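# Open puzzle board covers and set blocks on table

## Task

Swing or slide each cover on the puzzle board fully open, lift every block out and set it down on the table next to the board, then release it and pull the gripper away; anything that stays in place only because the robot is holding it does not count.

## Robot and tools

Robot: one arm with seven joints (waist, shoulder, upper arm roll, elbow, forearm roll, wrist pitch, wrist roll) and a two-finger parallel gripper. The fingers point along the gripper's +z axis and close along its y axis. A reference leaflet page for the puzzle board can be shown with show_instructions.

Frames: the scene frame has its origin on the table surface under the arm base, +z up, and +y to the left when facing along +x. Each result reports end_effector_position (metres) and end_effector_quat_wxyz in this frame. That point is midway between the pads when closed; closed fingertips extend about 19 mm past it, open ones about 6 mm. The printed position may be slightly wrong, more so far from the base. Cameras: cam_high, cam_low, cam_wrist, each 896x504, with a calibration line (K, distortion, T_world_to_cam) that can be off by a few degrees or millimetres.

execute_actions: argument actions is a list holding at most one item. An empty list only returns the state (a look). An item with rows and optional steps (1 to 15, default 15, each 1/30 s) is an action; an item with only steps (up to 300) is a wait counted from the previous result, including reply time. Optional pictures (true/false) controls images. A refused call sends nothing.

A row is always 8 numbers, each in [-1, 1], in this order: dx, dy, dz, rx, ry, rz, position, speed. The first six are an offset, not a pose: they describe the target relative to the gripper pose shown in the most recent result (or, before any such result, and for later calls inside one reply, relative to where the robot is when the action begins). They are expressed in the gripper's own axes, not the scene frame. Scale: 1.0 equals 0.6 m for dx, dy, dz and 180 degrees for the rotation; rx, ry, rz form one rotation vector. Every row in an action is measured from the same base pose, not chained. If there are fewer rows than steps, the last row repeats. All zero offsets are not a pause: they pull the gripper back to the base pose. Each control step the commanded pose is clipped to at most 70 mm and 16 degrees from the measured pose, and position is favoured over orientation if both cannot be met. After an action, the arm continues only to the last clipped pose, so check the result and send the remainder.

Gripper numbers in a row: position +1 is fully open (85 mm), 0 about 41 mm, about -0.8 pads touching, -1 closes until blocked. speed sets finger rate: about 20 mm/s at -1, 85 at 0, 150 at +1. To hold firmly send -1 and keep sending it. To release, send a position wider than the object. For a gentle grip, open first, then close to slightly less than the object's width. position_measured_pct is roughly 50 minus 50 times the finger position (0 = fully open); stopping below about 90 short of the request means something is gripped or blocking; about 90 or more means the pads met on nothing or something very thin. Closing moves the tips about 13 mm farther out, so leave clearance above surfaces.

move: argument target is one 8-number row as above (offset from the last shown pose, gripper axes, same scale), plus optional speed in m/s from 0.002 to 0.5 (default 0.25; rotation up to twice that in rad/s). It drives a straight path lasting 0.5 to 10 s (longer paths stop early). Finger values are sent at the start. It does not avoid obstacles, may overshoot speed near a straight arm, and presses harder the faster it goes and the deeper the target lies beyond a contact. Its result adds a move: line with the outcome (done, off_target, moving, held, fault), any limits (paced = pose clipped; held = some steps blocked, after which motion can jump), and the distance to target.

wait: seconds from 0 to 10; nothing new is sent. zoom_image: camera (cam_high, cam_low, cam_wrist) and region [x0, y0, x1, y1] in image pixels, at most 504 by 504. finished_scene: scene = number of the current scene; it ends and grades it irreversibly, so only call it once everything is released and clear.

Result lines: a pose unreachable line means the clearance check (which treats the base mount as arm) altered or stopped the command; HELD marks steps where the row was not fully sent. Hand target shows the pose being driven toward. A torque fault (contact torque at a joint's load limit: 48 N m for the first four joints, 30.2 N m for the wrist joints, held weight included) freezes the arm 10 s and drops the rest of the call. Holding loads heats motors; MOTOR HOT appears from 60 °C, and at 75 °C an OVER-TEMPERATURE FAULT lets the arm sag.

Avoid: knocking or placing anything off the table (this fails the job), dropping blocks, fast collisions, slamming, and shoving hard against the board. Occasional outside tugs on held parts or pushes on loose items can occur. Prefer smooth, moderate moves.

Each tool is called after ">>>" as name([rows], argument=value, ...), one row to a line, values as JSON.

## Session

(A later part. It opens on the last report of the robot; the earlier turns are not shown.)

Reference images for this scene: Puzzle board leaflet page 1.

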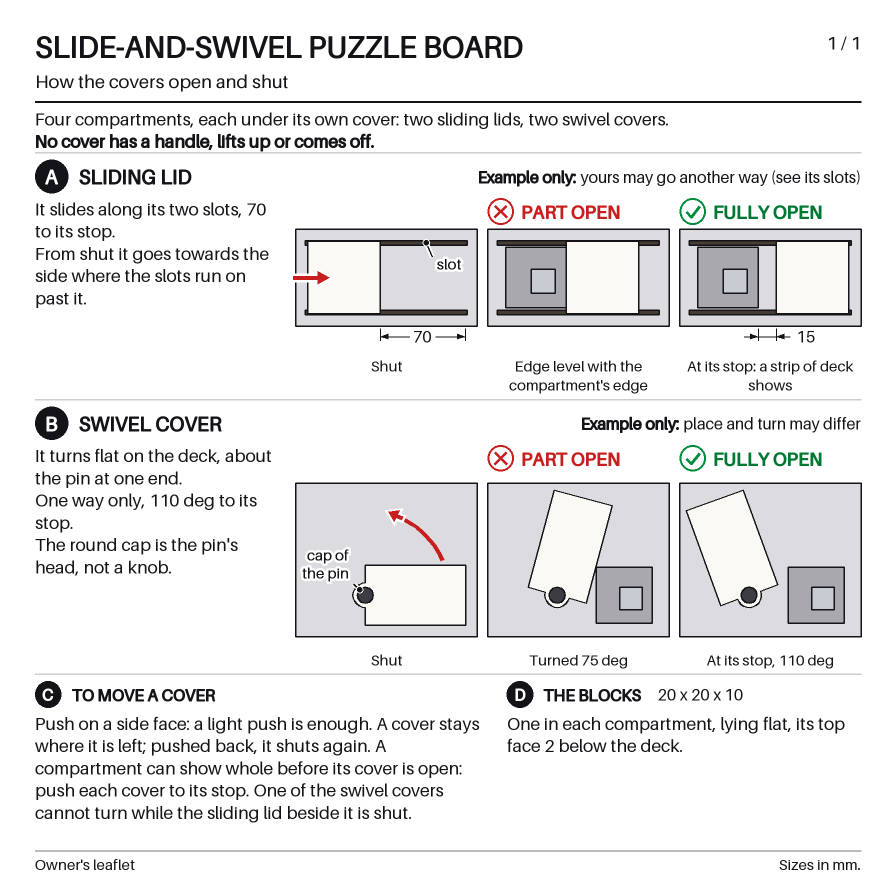

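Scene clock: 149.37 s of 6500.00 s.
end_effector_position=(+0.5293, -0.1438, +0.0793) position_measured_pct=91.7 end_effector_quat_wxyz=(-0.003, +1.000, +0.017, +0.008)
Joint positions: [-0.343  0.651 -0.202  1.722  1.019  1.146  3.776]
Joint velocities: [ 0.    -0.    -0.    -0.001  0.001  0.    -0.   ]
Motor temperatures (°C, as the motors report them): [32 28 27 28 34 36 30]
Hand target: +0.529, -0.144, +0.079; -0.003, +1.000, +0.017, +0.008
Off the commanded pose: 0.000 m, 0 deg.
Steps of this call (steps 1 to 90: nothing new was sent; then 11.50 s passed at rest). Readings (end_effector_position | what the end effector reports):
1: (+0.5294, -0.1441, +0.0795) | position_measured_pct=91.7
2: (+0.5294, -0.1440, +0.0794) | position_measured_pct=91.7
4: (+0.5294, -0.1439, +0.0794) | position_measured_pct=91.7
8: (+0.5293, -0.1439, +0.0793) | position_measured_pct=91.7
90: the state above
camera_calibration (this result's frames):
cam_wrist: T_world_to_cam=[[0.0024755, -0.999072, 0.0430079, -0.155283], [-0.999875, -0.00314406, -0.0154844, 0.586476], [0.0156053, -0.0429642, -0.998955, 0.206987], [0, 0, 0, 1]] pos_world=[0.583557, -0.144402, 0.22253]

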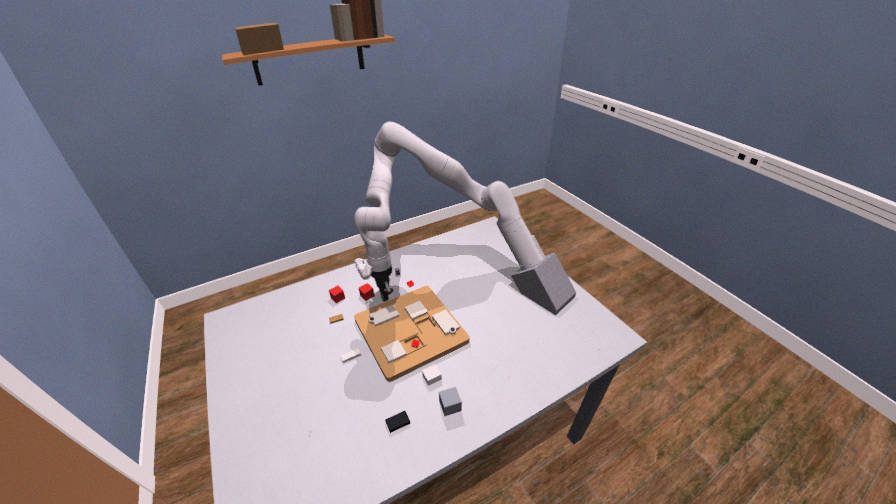

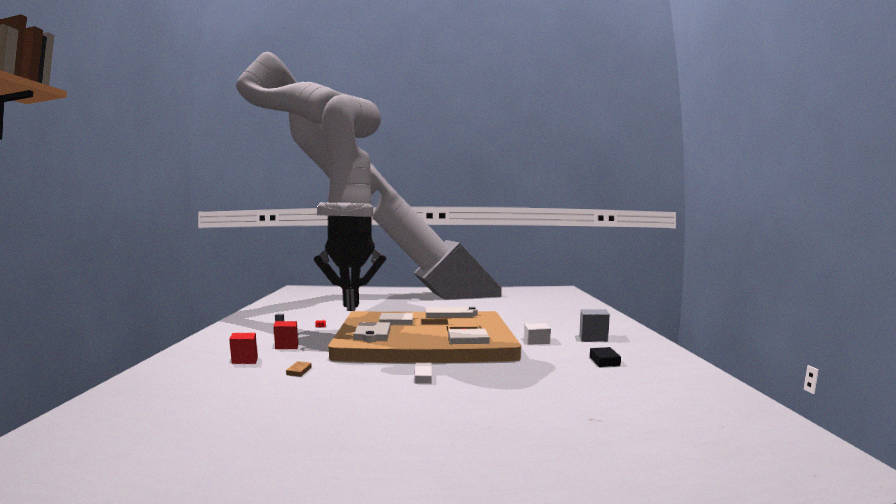

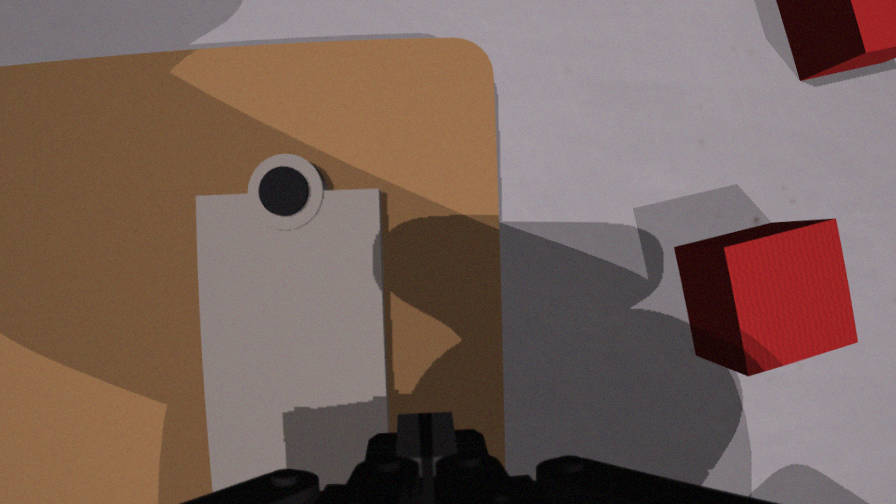

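>>> move(target=[0,0,0.052,0,-0.005,0,-1,0], speed=0.08)

>>> move(target=[0,-0.087,0,0,0,0,-1,0], speed=0.06)

>>> move(target=[0.03,-0.062,0,0,0,0,-1,0], speed=0.06)

>>> move(target=[0.042,-0.03,0,0,0,0,-1,0], speed=0.05)

>>> move(target=[0.018,0,0,0,0,0,-1,0], speed=0.02)

Scene clock: 157.63 s of 6500.00 s.
end_effector_position=(+0.5300, -0.1437, +0.0483) position_measured_pct=91.7 end_effector_quat_wxyz=(-0.002, +1.000, +0.017, +0.000)
Joint positions: [-0.309  0.697 -0.184  1.719  1.047  1.101  3.768]
Joint velocities: [ 0.001  0.003  0.002  0.    -0.001 -0.002  0.   ]
Motor temperatures (°C, as the motors report them): [32 28 27 28 34 36 30]
Hand target: +0.530, -0.144, +0.048; -0.002, +1.000, +0.017, +0.000
Off the commanded pose: 0.000 m, 0 deg.
After step 90, 4.53 s passed at rest.
move: done
camera_calibration (this result's frames):
cam_wrist: T_world_to_cam=[[0.0031105, -0.999049, 0.0434874, -0.154174], [-0.999995, -0.00312453, -0.000254873, 0.585968], [0.000390508, -0.0434864, -0.999054, 0.184011], [0, 0, 0, 1]] pos_world=[0.586373, -0.144194, 0.190691]

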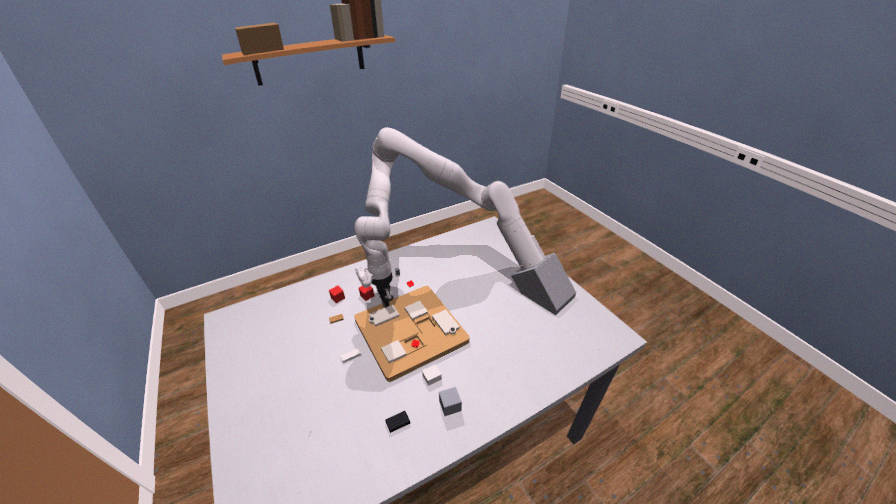

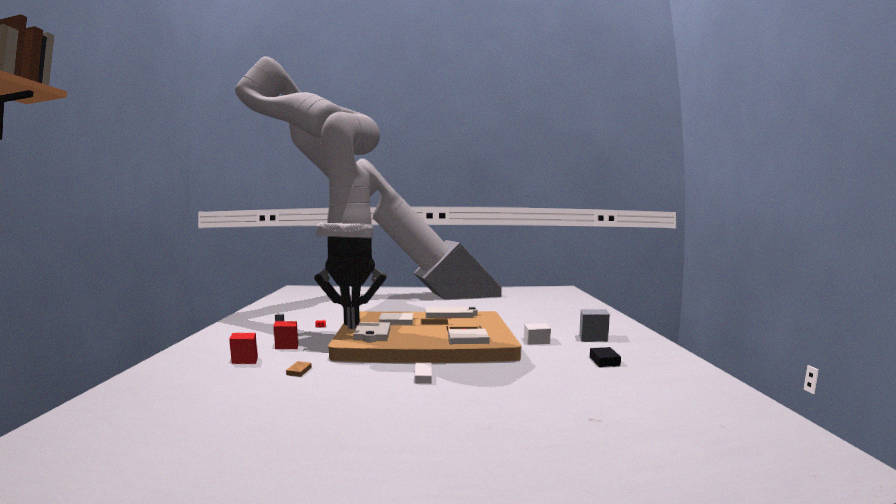

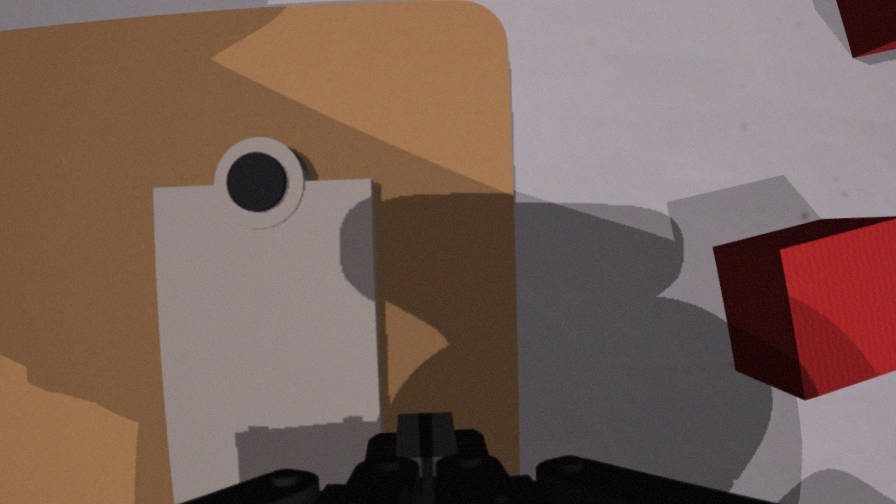

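Scene clock: 158.77 s of 6500.00 s.
end_effector_position=(+0.5283, -0.0919, +0.0485) position_measured_pct=91.7 end_effector_quat_wxyz=(-0.002, +1.000, +0.017, +0.000)
Joint positions: [-0.382  0.78  -0.189  1.696  1.049  1.115  3.672]
Joint velocities: [-0.002  0.004 -0.002 -0.001  0.     0.001 -0.001]
Motor temperatures (°C, as the motors report them): [32 28 27 28 34 36 30]
Hand target: +0.528, -0.091, +0.049; -0.002, +1.000, +0.017, +0.000
Off the commanded pose: 0.000 m, 0 deg.
move: done
camera_calibration (this result's frames):
cam_wrist: T_world_to_cam=[[0.00246653, -0.999044, 0.0436527, -0.102094], [-0.999997, -0.00247266, -0.0000864278, 0.58452], [0.000194283, -0.0436523, -0.999047, 0.18659], [0, 0, 0, 1]] pos_world=[0.584734, -0.092406, 0.190919]

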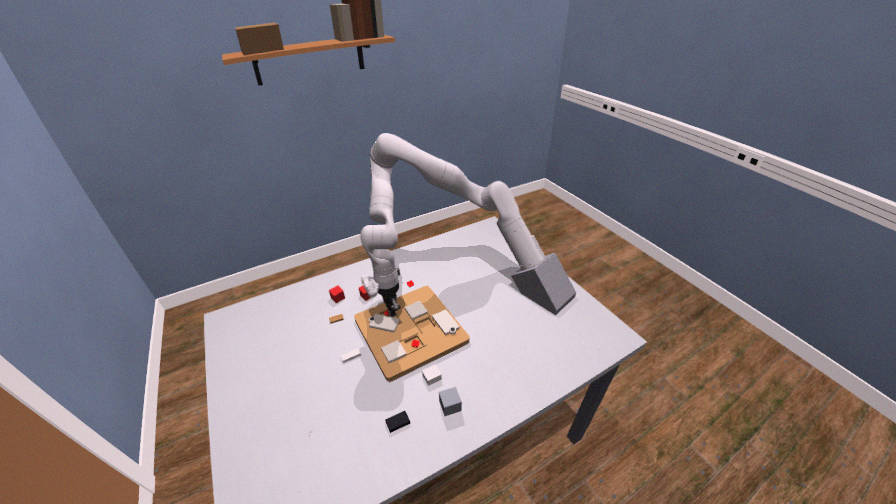

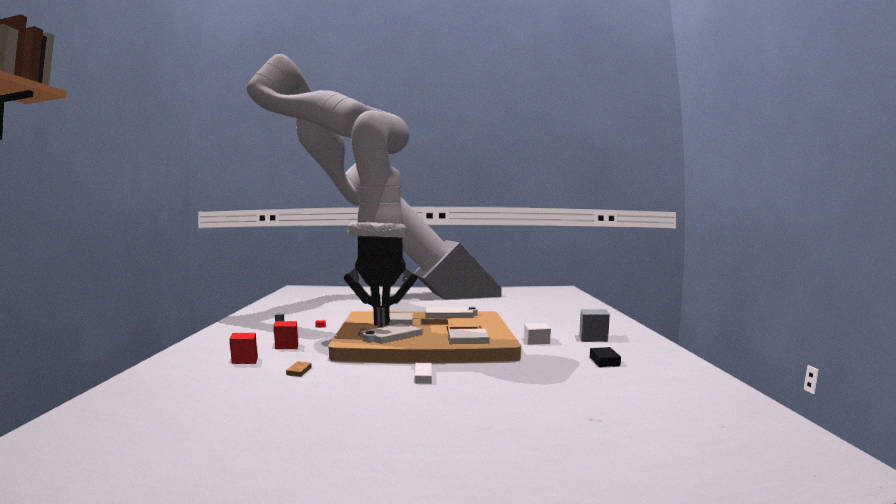

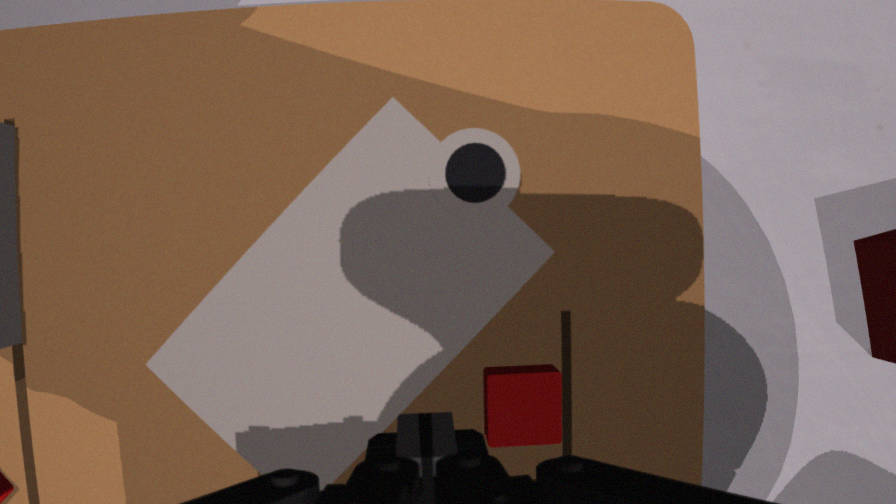

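Scene clock: 159.73 s of 6500.00 s.
end_effector_position=(+0.5451, -0.0544, +0.0488) position_measured_pct=91.7 end_effector_quat_wxyz=(-0.002, +1.000, +0.017, +0.000)
Joint positions: [-0.425  0.862 -0.194  1.6    1.035  1.148  3.662]
Joint velocities: [-0.002  0.003 -0.001 -0.003  0.002  0.001 -0.   ]
Motor temperatures (°C, as the motors report them): [32 28 27 28 34 36 30]
Hand target: +0.545, -0.054, +0.049; -0.002, +1.000, +0.017, +0.000
Off the commanded pose: 0.000 m, 0 deg.
move: done
camera_calibration (this result's frames):
cam_wrist: T_world_to_cam=[[0.00199889, -0.999046, 0.0436266, -0.0644808], [-0.999998, -0.00199869, 0.0000481878, 0.601431], [0.0000390545, -0.0436267, -0.999048, 0.188578], [0, 0, 0, 1]] pos_world=[0.601552, -0.0549902, 0.191182]

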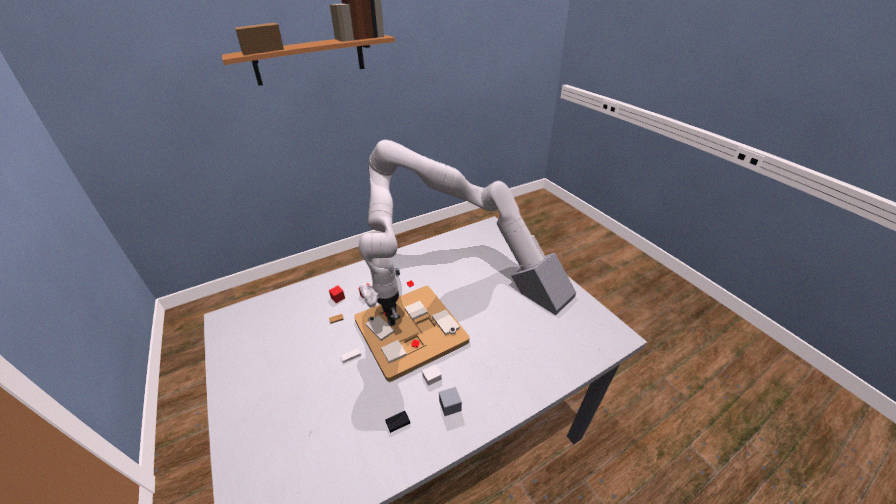

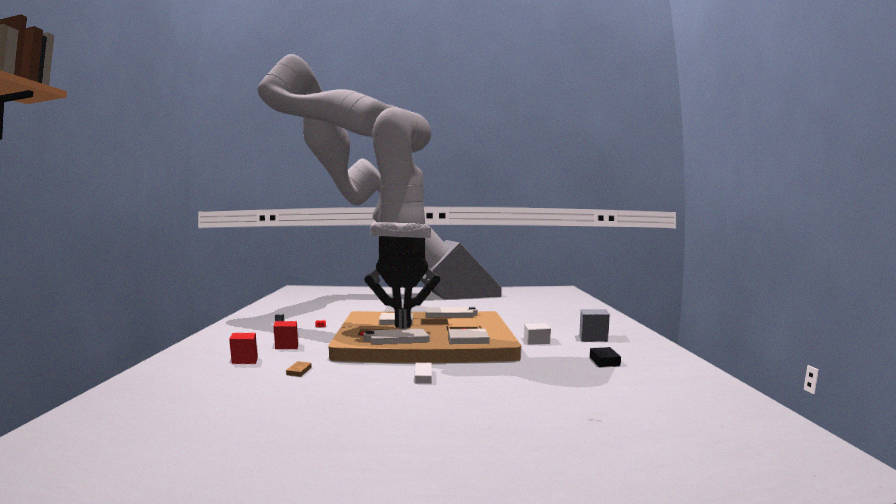

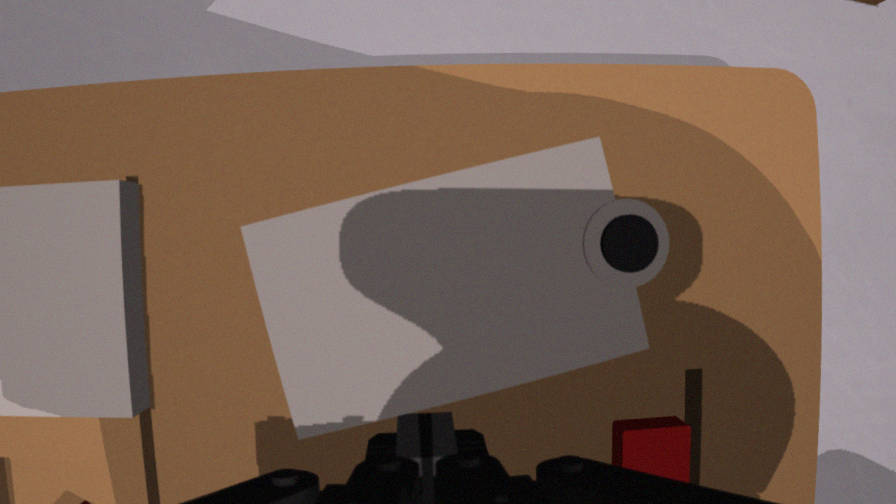

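Scene clock: 160.63 s of 6500.00 s.
end_effector_position=(+0.5697, -0.0359, +0.0490) position_measured_pct=91.7 end_effector_quat_wxyz=(-0.002, +1.000, +0.016, +0.000)
Joint positions: [-0.439  0.922 -0.197  1.484  1.019  1.186  3.706]
Joint velocities: [-0.001  0.006 -0.    -0.004  0.    -0.     0.   ]
Motor temperatures (°C, as the motors report them): [32 28 27 28 34 36 30]
Hand target: +0.570, -0.036, +0.049; -0.002, +1.000, +0.017, +0.000
Off the commanded pose: 0.000 m, 0 deg.
move: done
camera_calibration (this result's frames):
cam_wrist: T_world_to_cam=[[0.00176688, -0.999051, 0.0435276, -0.0458466], [-0.999998, -0.00176121, 0.000168572, 0.626036], [-0.0000917505, -0.0435278, -0.999052, 0.189684], [0, 0, 0, 1]] pos_world=[0.626133, -0.036444, 0.191394]

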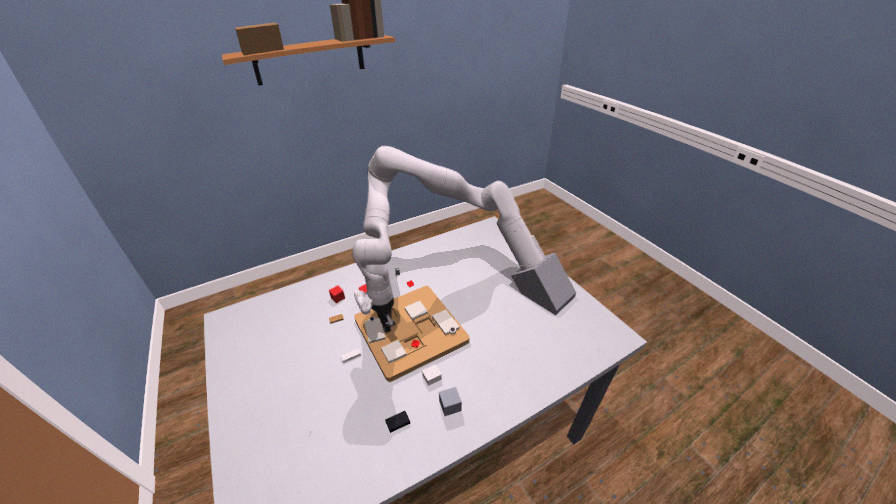

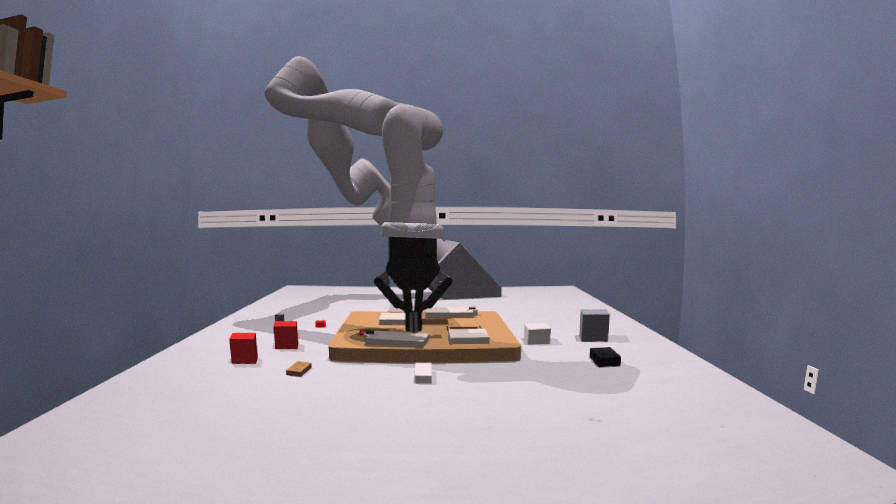

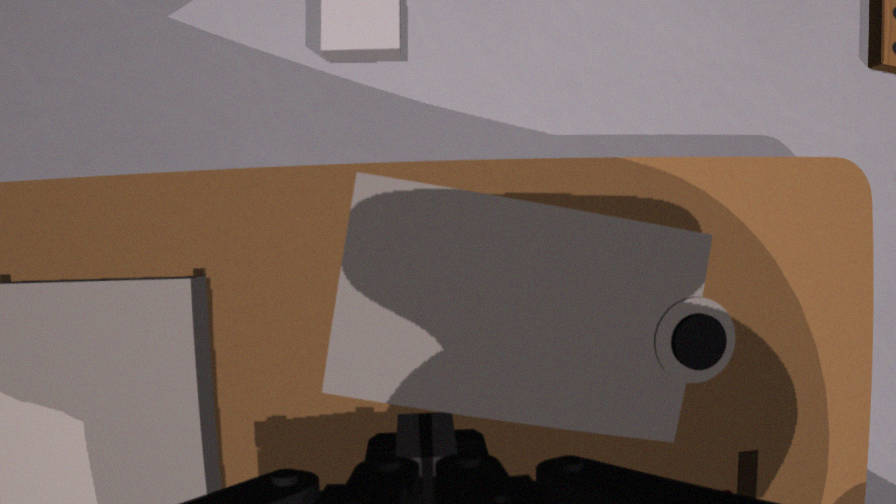

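Scene clock: 161.40 s of 6500.00 s.
end_effector_position=(+0.5791, -0.0352, +0.0488) position_measured_pct=91.7 end_effector_quat_wxyz=(-0.002, +1.000, +0.017, -0.001)
Joint positions: [-0.436  0.936 -0.198  1.442  1.012  1.201  3.735]
Joint velocities: [-0.001  0.002  0.002 -0.002 -0.001 -0.001  0.001]
Motor temperatures (°C, as the motors report them): [32 28 27 28 34 36 30]
Hand target: +0.580, -0.036, +0.049; -0.002, +1.000, +0.016, +0.000
Off the commanded pose: 0.001 m, 0 deg.
move: done
camera_calibration (this result's frames):
cam_wrist: T_world_to_cam=[[0.00315278, -0.999038, 0.0437433, -0.0459506], [-0.999991, -0.00302896, 0.00289665, 0.635306], [-0.00276136, -0.0437521, -0.999039, 0.19101], [0, 0, 0, 1]] pos_world=[0.635973, -0.035625, 0.190997]

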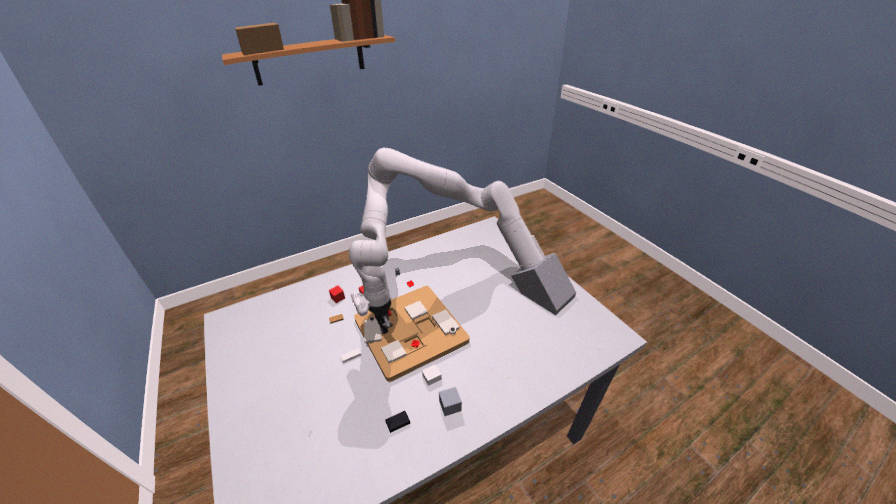

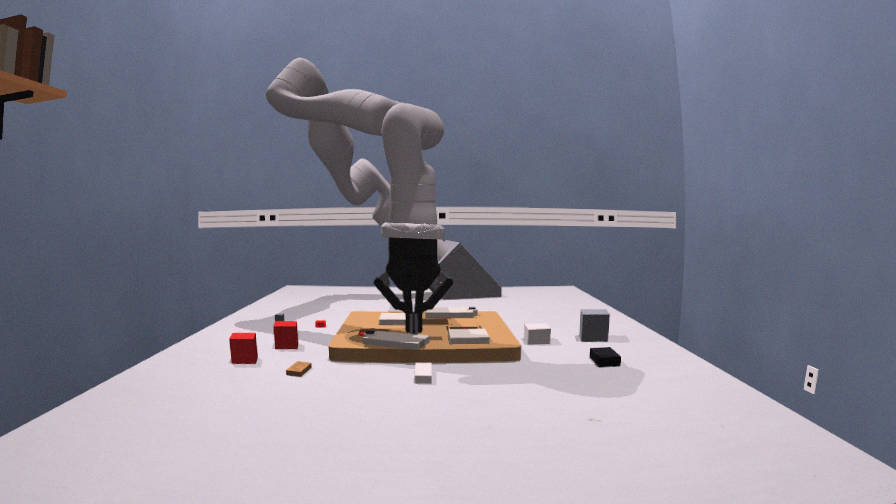

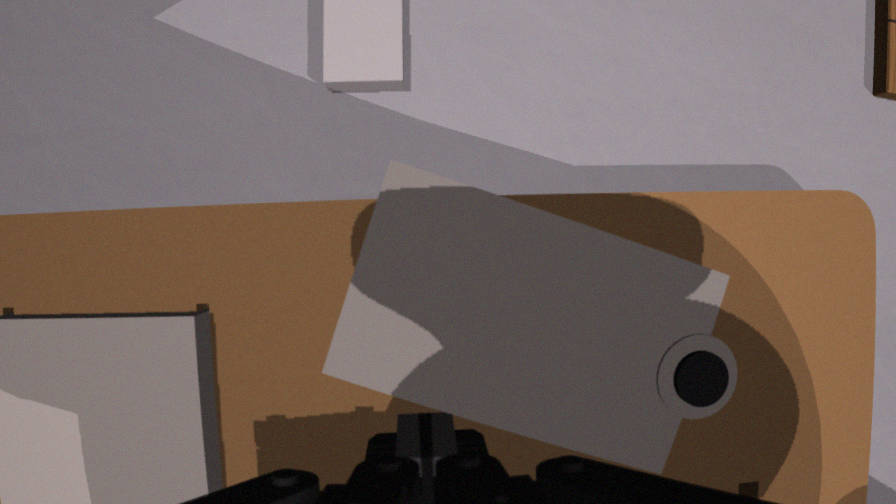

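>>> move(target=[-0.01,0,-0.04,0,0,0,-1,0], speed=0.1)

>>> move(target=[-0.063,0.128,-0.01,0,0,0.5,-0.3,0], speed=0.4)

Scene clock: 173.77 s of 6500.00 s.
end_effector_position=(+0.5731, -0.0354, +0.0727) position_measured_pct=91.7 end_effector_quat_wxyz=(-0.002, +1.000, +0.017, -0.001)
Joint positions: [-0.461  0.903 -0.21   1.454  0.99   1.236  3.733]
Joint velocities: [-0.001 -0.002 -0.     0.001  0.001  0.001 -0.   ]
Motor temperatures (°C, as the motors report them): [32 28 27 28 34 36 30]
Hand target: +0.573, -0.035, +0.073; -0.002, +1.000, +0.017, -0.001
Off the commanded pose: 0.000 m, 0 deg.
After step 90, 8.63 s passed at rest.
move: done
camera_calibration (this result's frames):
cam_wrist: T_world_to_cam=[[0.00324827, -0.999037, 0.0437501, -0.0473078], [-0.99999, -0.00311272, 0.00316601, 0.629189], [-0.00302678, -0.04376, -0.999037, 0.214989], [0, 0, 0, 1]] pos_world=[0.629988, -0.0358958, 0.21486]

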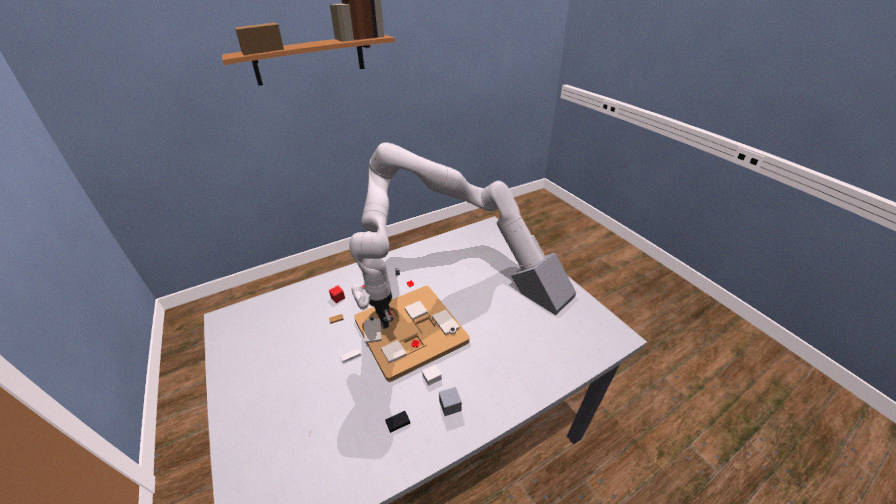

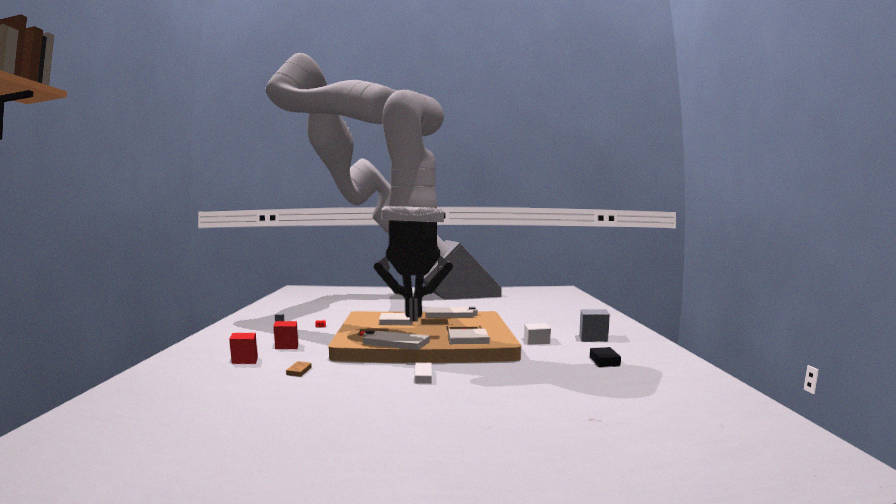

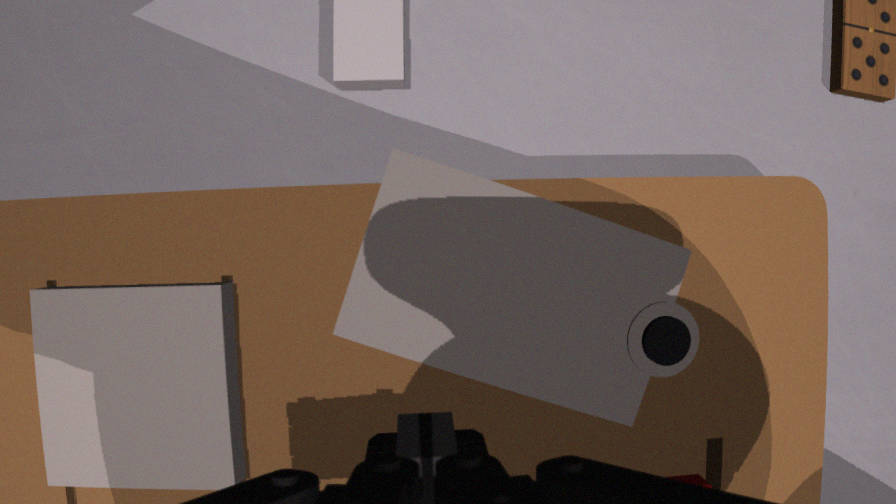

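Scene clock: 176.17 s of 6500.00 s.
end_effector_position=(+0.5378, -0.1134, +0.0782) position_measured_pct=65.1 end_effector_quat_wxyz=(-0.001, +0.719, -0.695, -0.003)
Joint positions: [-0.549  0.714  0.061  1.663  0.861  1.055  2.278]
Joint velocities: [-0.002 -0.002 -0.002  0.001  0.001  0.    -0.001]
Motor temperatures (°C, as the motors report them): [32 28 27 28 34 36 30]
Hand target: +0.538, -0.113, +0.078; -0.001, +0.719, -0.695, -0.003
Off the commanded pose: 0.000 m, 0 deg.
move: done
camera_calibration (this result's frames):
cam_wrist: T_world_to_cam=[[-0.998673, -0.00345374, 0.0513856, 0.525776], [-0.00320842, 0.999983, 0.00485586, 0.171155], [-0.0514015, 0.00468455, -0.998667, 0.248456], [0, 0, 0, 1]] pos_world=[0.538398, -0.1705, 0.220276]

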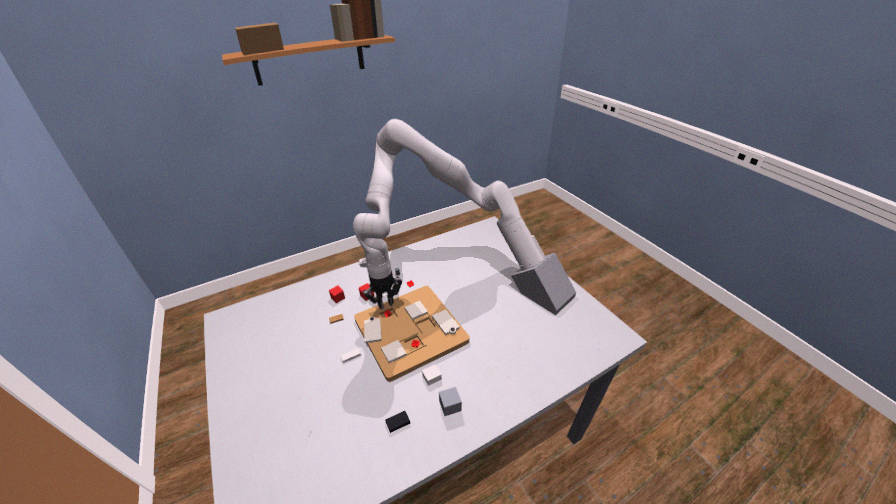

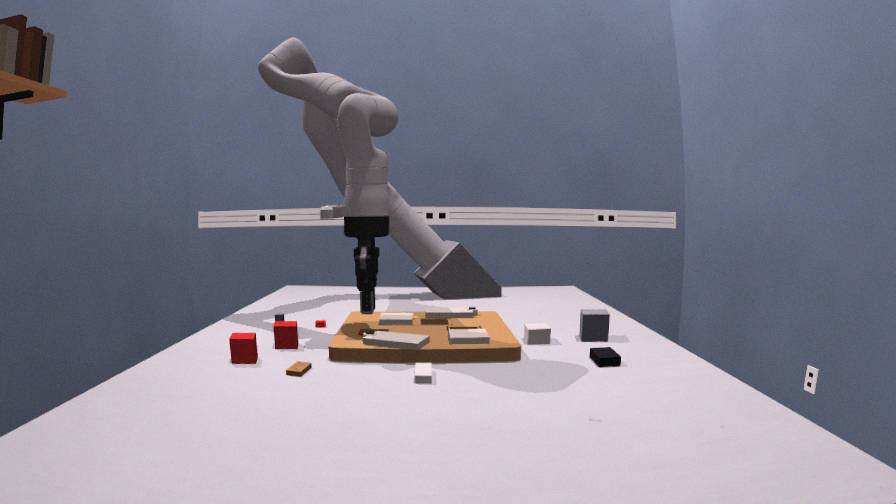

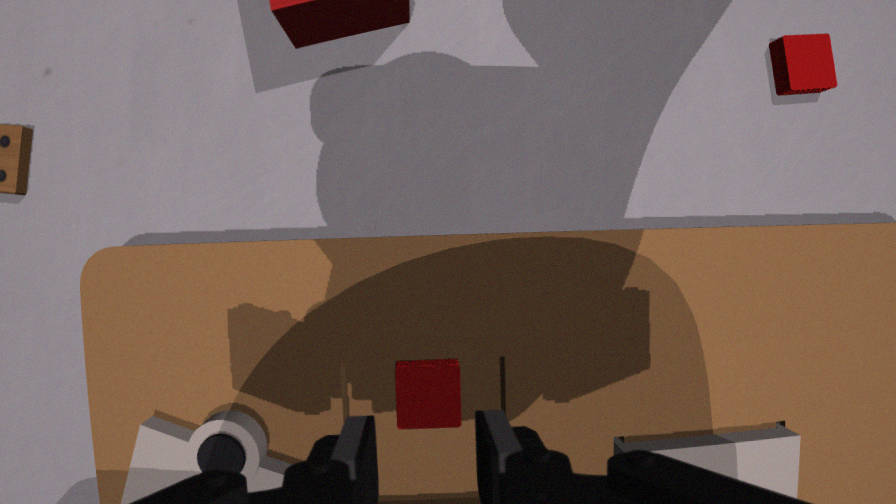

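>>> move(target=[0.01,-0.0015,0.053,0,0,0,-0.34,0], speed=0.08)

>>> move(target=[0,0,0.014,0,0,0,-0.34,0], speed=0.012)

Scene clock: 181.90 s of 6500.00 s.
end_effector_position=(+0.5389, -0.1192, +0.0465) position_measured_pct=67.1 end_effector_quat_wxyz=(-0.001, +0.719, -0.695, -0.003)
Joint positions: [-0.507  0.746  0.079  1.679  0.897  0.987  2.268]
Joint velocities: [ 0.002  0.003  0.001  0.    -0.001 -0.001  0.   ]
Motor temperatures (°C, as the motors report them): [32 28 27 28 34 36 30]
Hand target: +0.539, -0.119, +0.046; -0.001, +0.719, -0.695, -0.003
Off the commanded pose: 0.000 m, 0 deg.
After step 90, 2.00 s passed at rest.
move: done
camera_calibration (this result's frames):
cam_wrist: T_world_to_cam=[[-0.998696, -0.00343952, 0.0509368, 0.528557], [-0.00319659, 0.999983, 0.00484989, 0.177104], [-0.0509526, 0.00468075, -0.99869, 0.216692], [0, 0, 0, 1]] pos_world=[0.539475, -0.176297, 0.188626]

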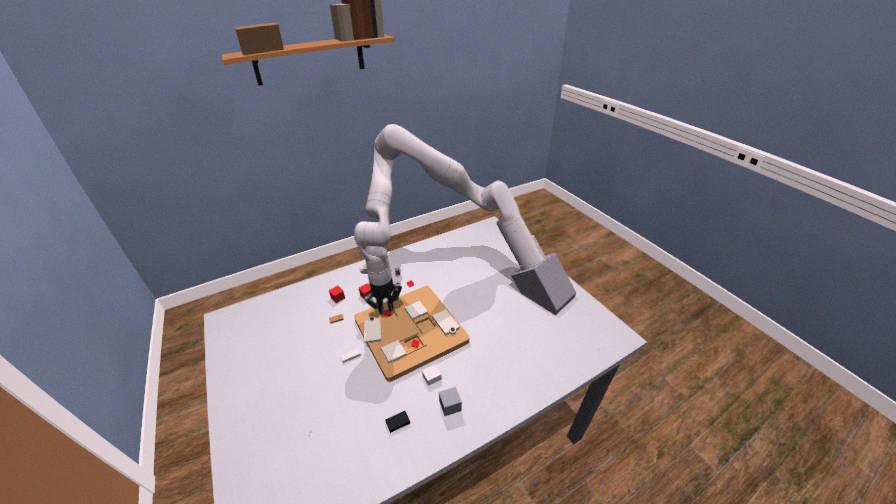

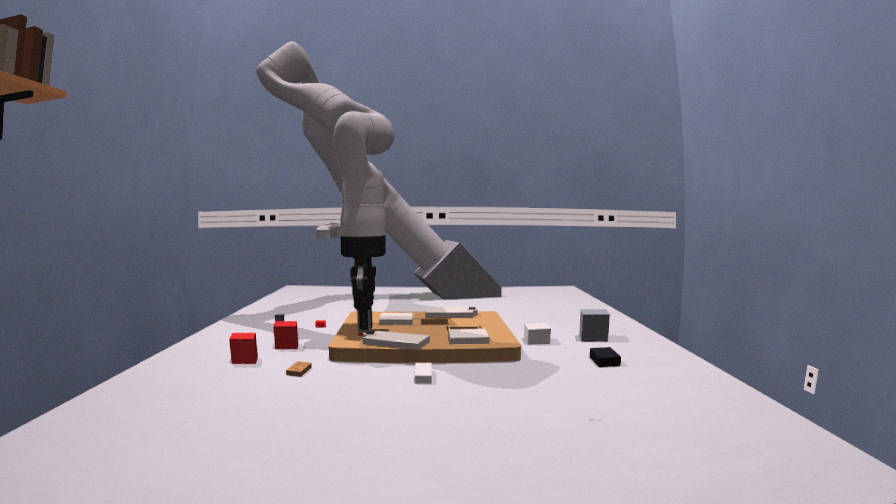

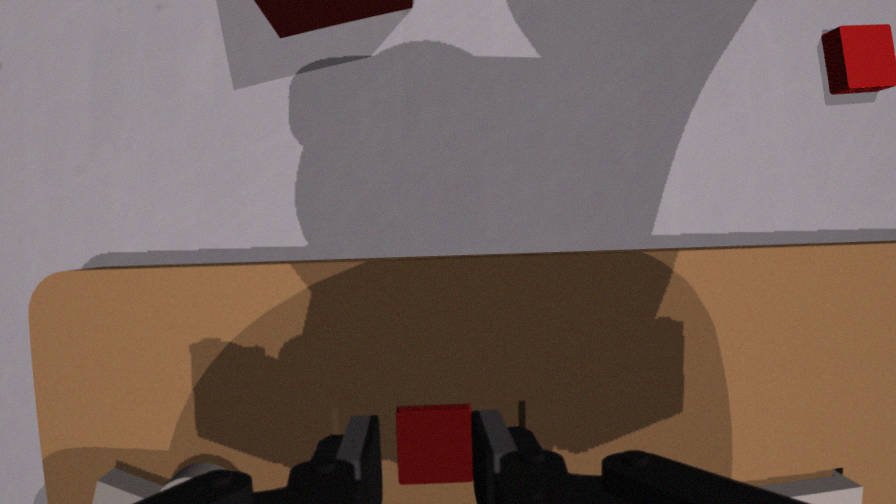

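Scene clock: 182.83 s of 6500.00 s.
end_effector_position=(+0.5400, -0.1185, +0.0405) position_measured_pct=67.1 end_effector_quat_wxyz=(-0.003, +0.719, -0.695, -0.002)
Joint positions: [-0.501  0.754  0.082  1.682  0.907  0.971  2.261]
Joint velocities: [ 0.    -0.    -0.001 -0.001  0.002  0.001 -0.001]
Motor temperatures (°C, as the motors report them): [32 28 27 28 34 36 30]
Hand target: +0.539, -0.119, +0.038; -0.001, +0.719, -0.695, -0.003
Off the commanded pose: 0.003 m, 0 deg.
move: done
camera_calibration (this result's frames):
cam_wrist: T_world_to_cam=[[-0.998879, -0.00337592, 0.0472078, 0.53018], [-0.00306556, 0.999973, 0.00664503, 0.176302], [-0.047229, 0.00649286, -0.998863, 0.20895], [0, 0, 0, 1]] pos_world=[0.539995, -0.175865, 0.182513]

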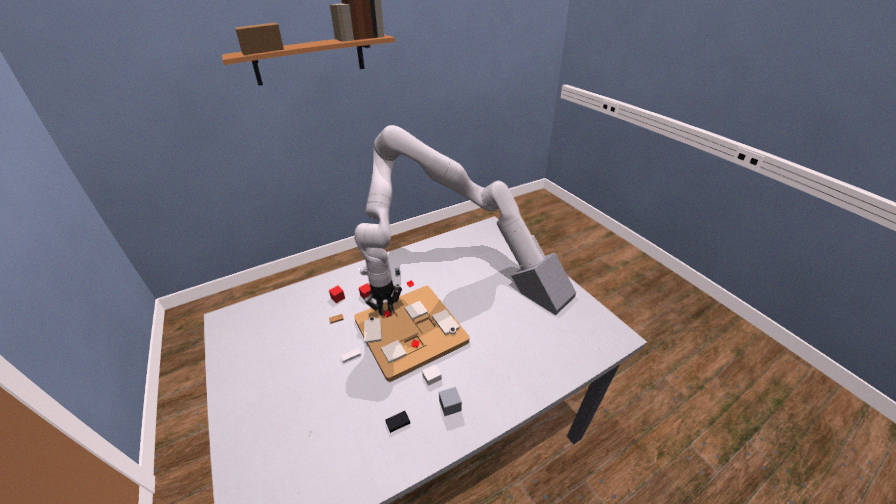

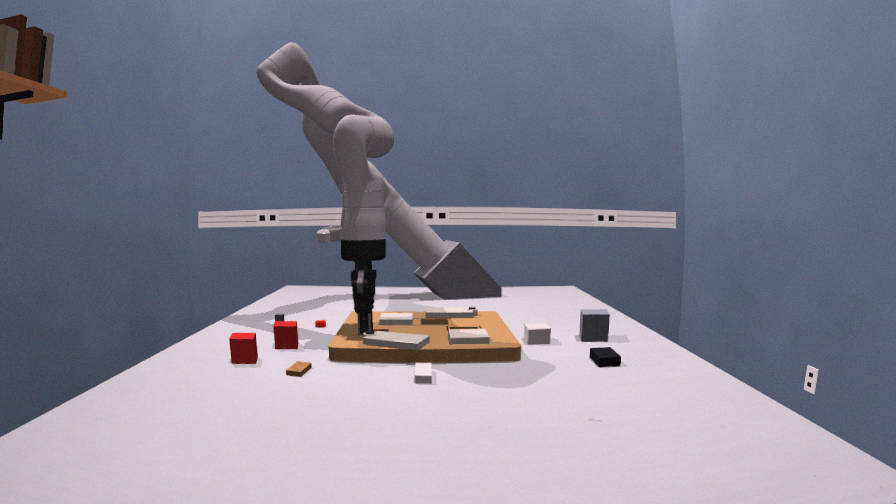

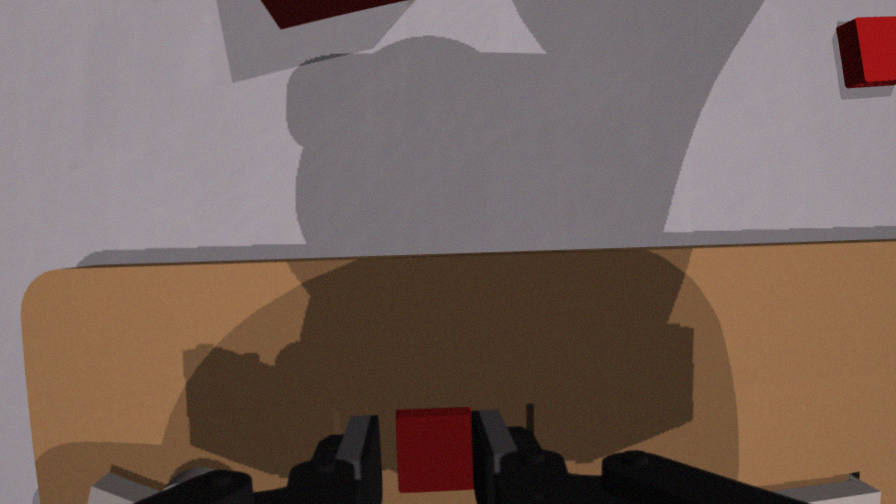

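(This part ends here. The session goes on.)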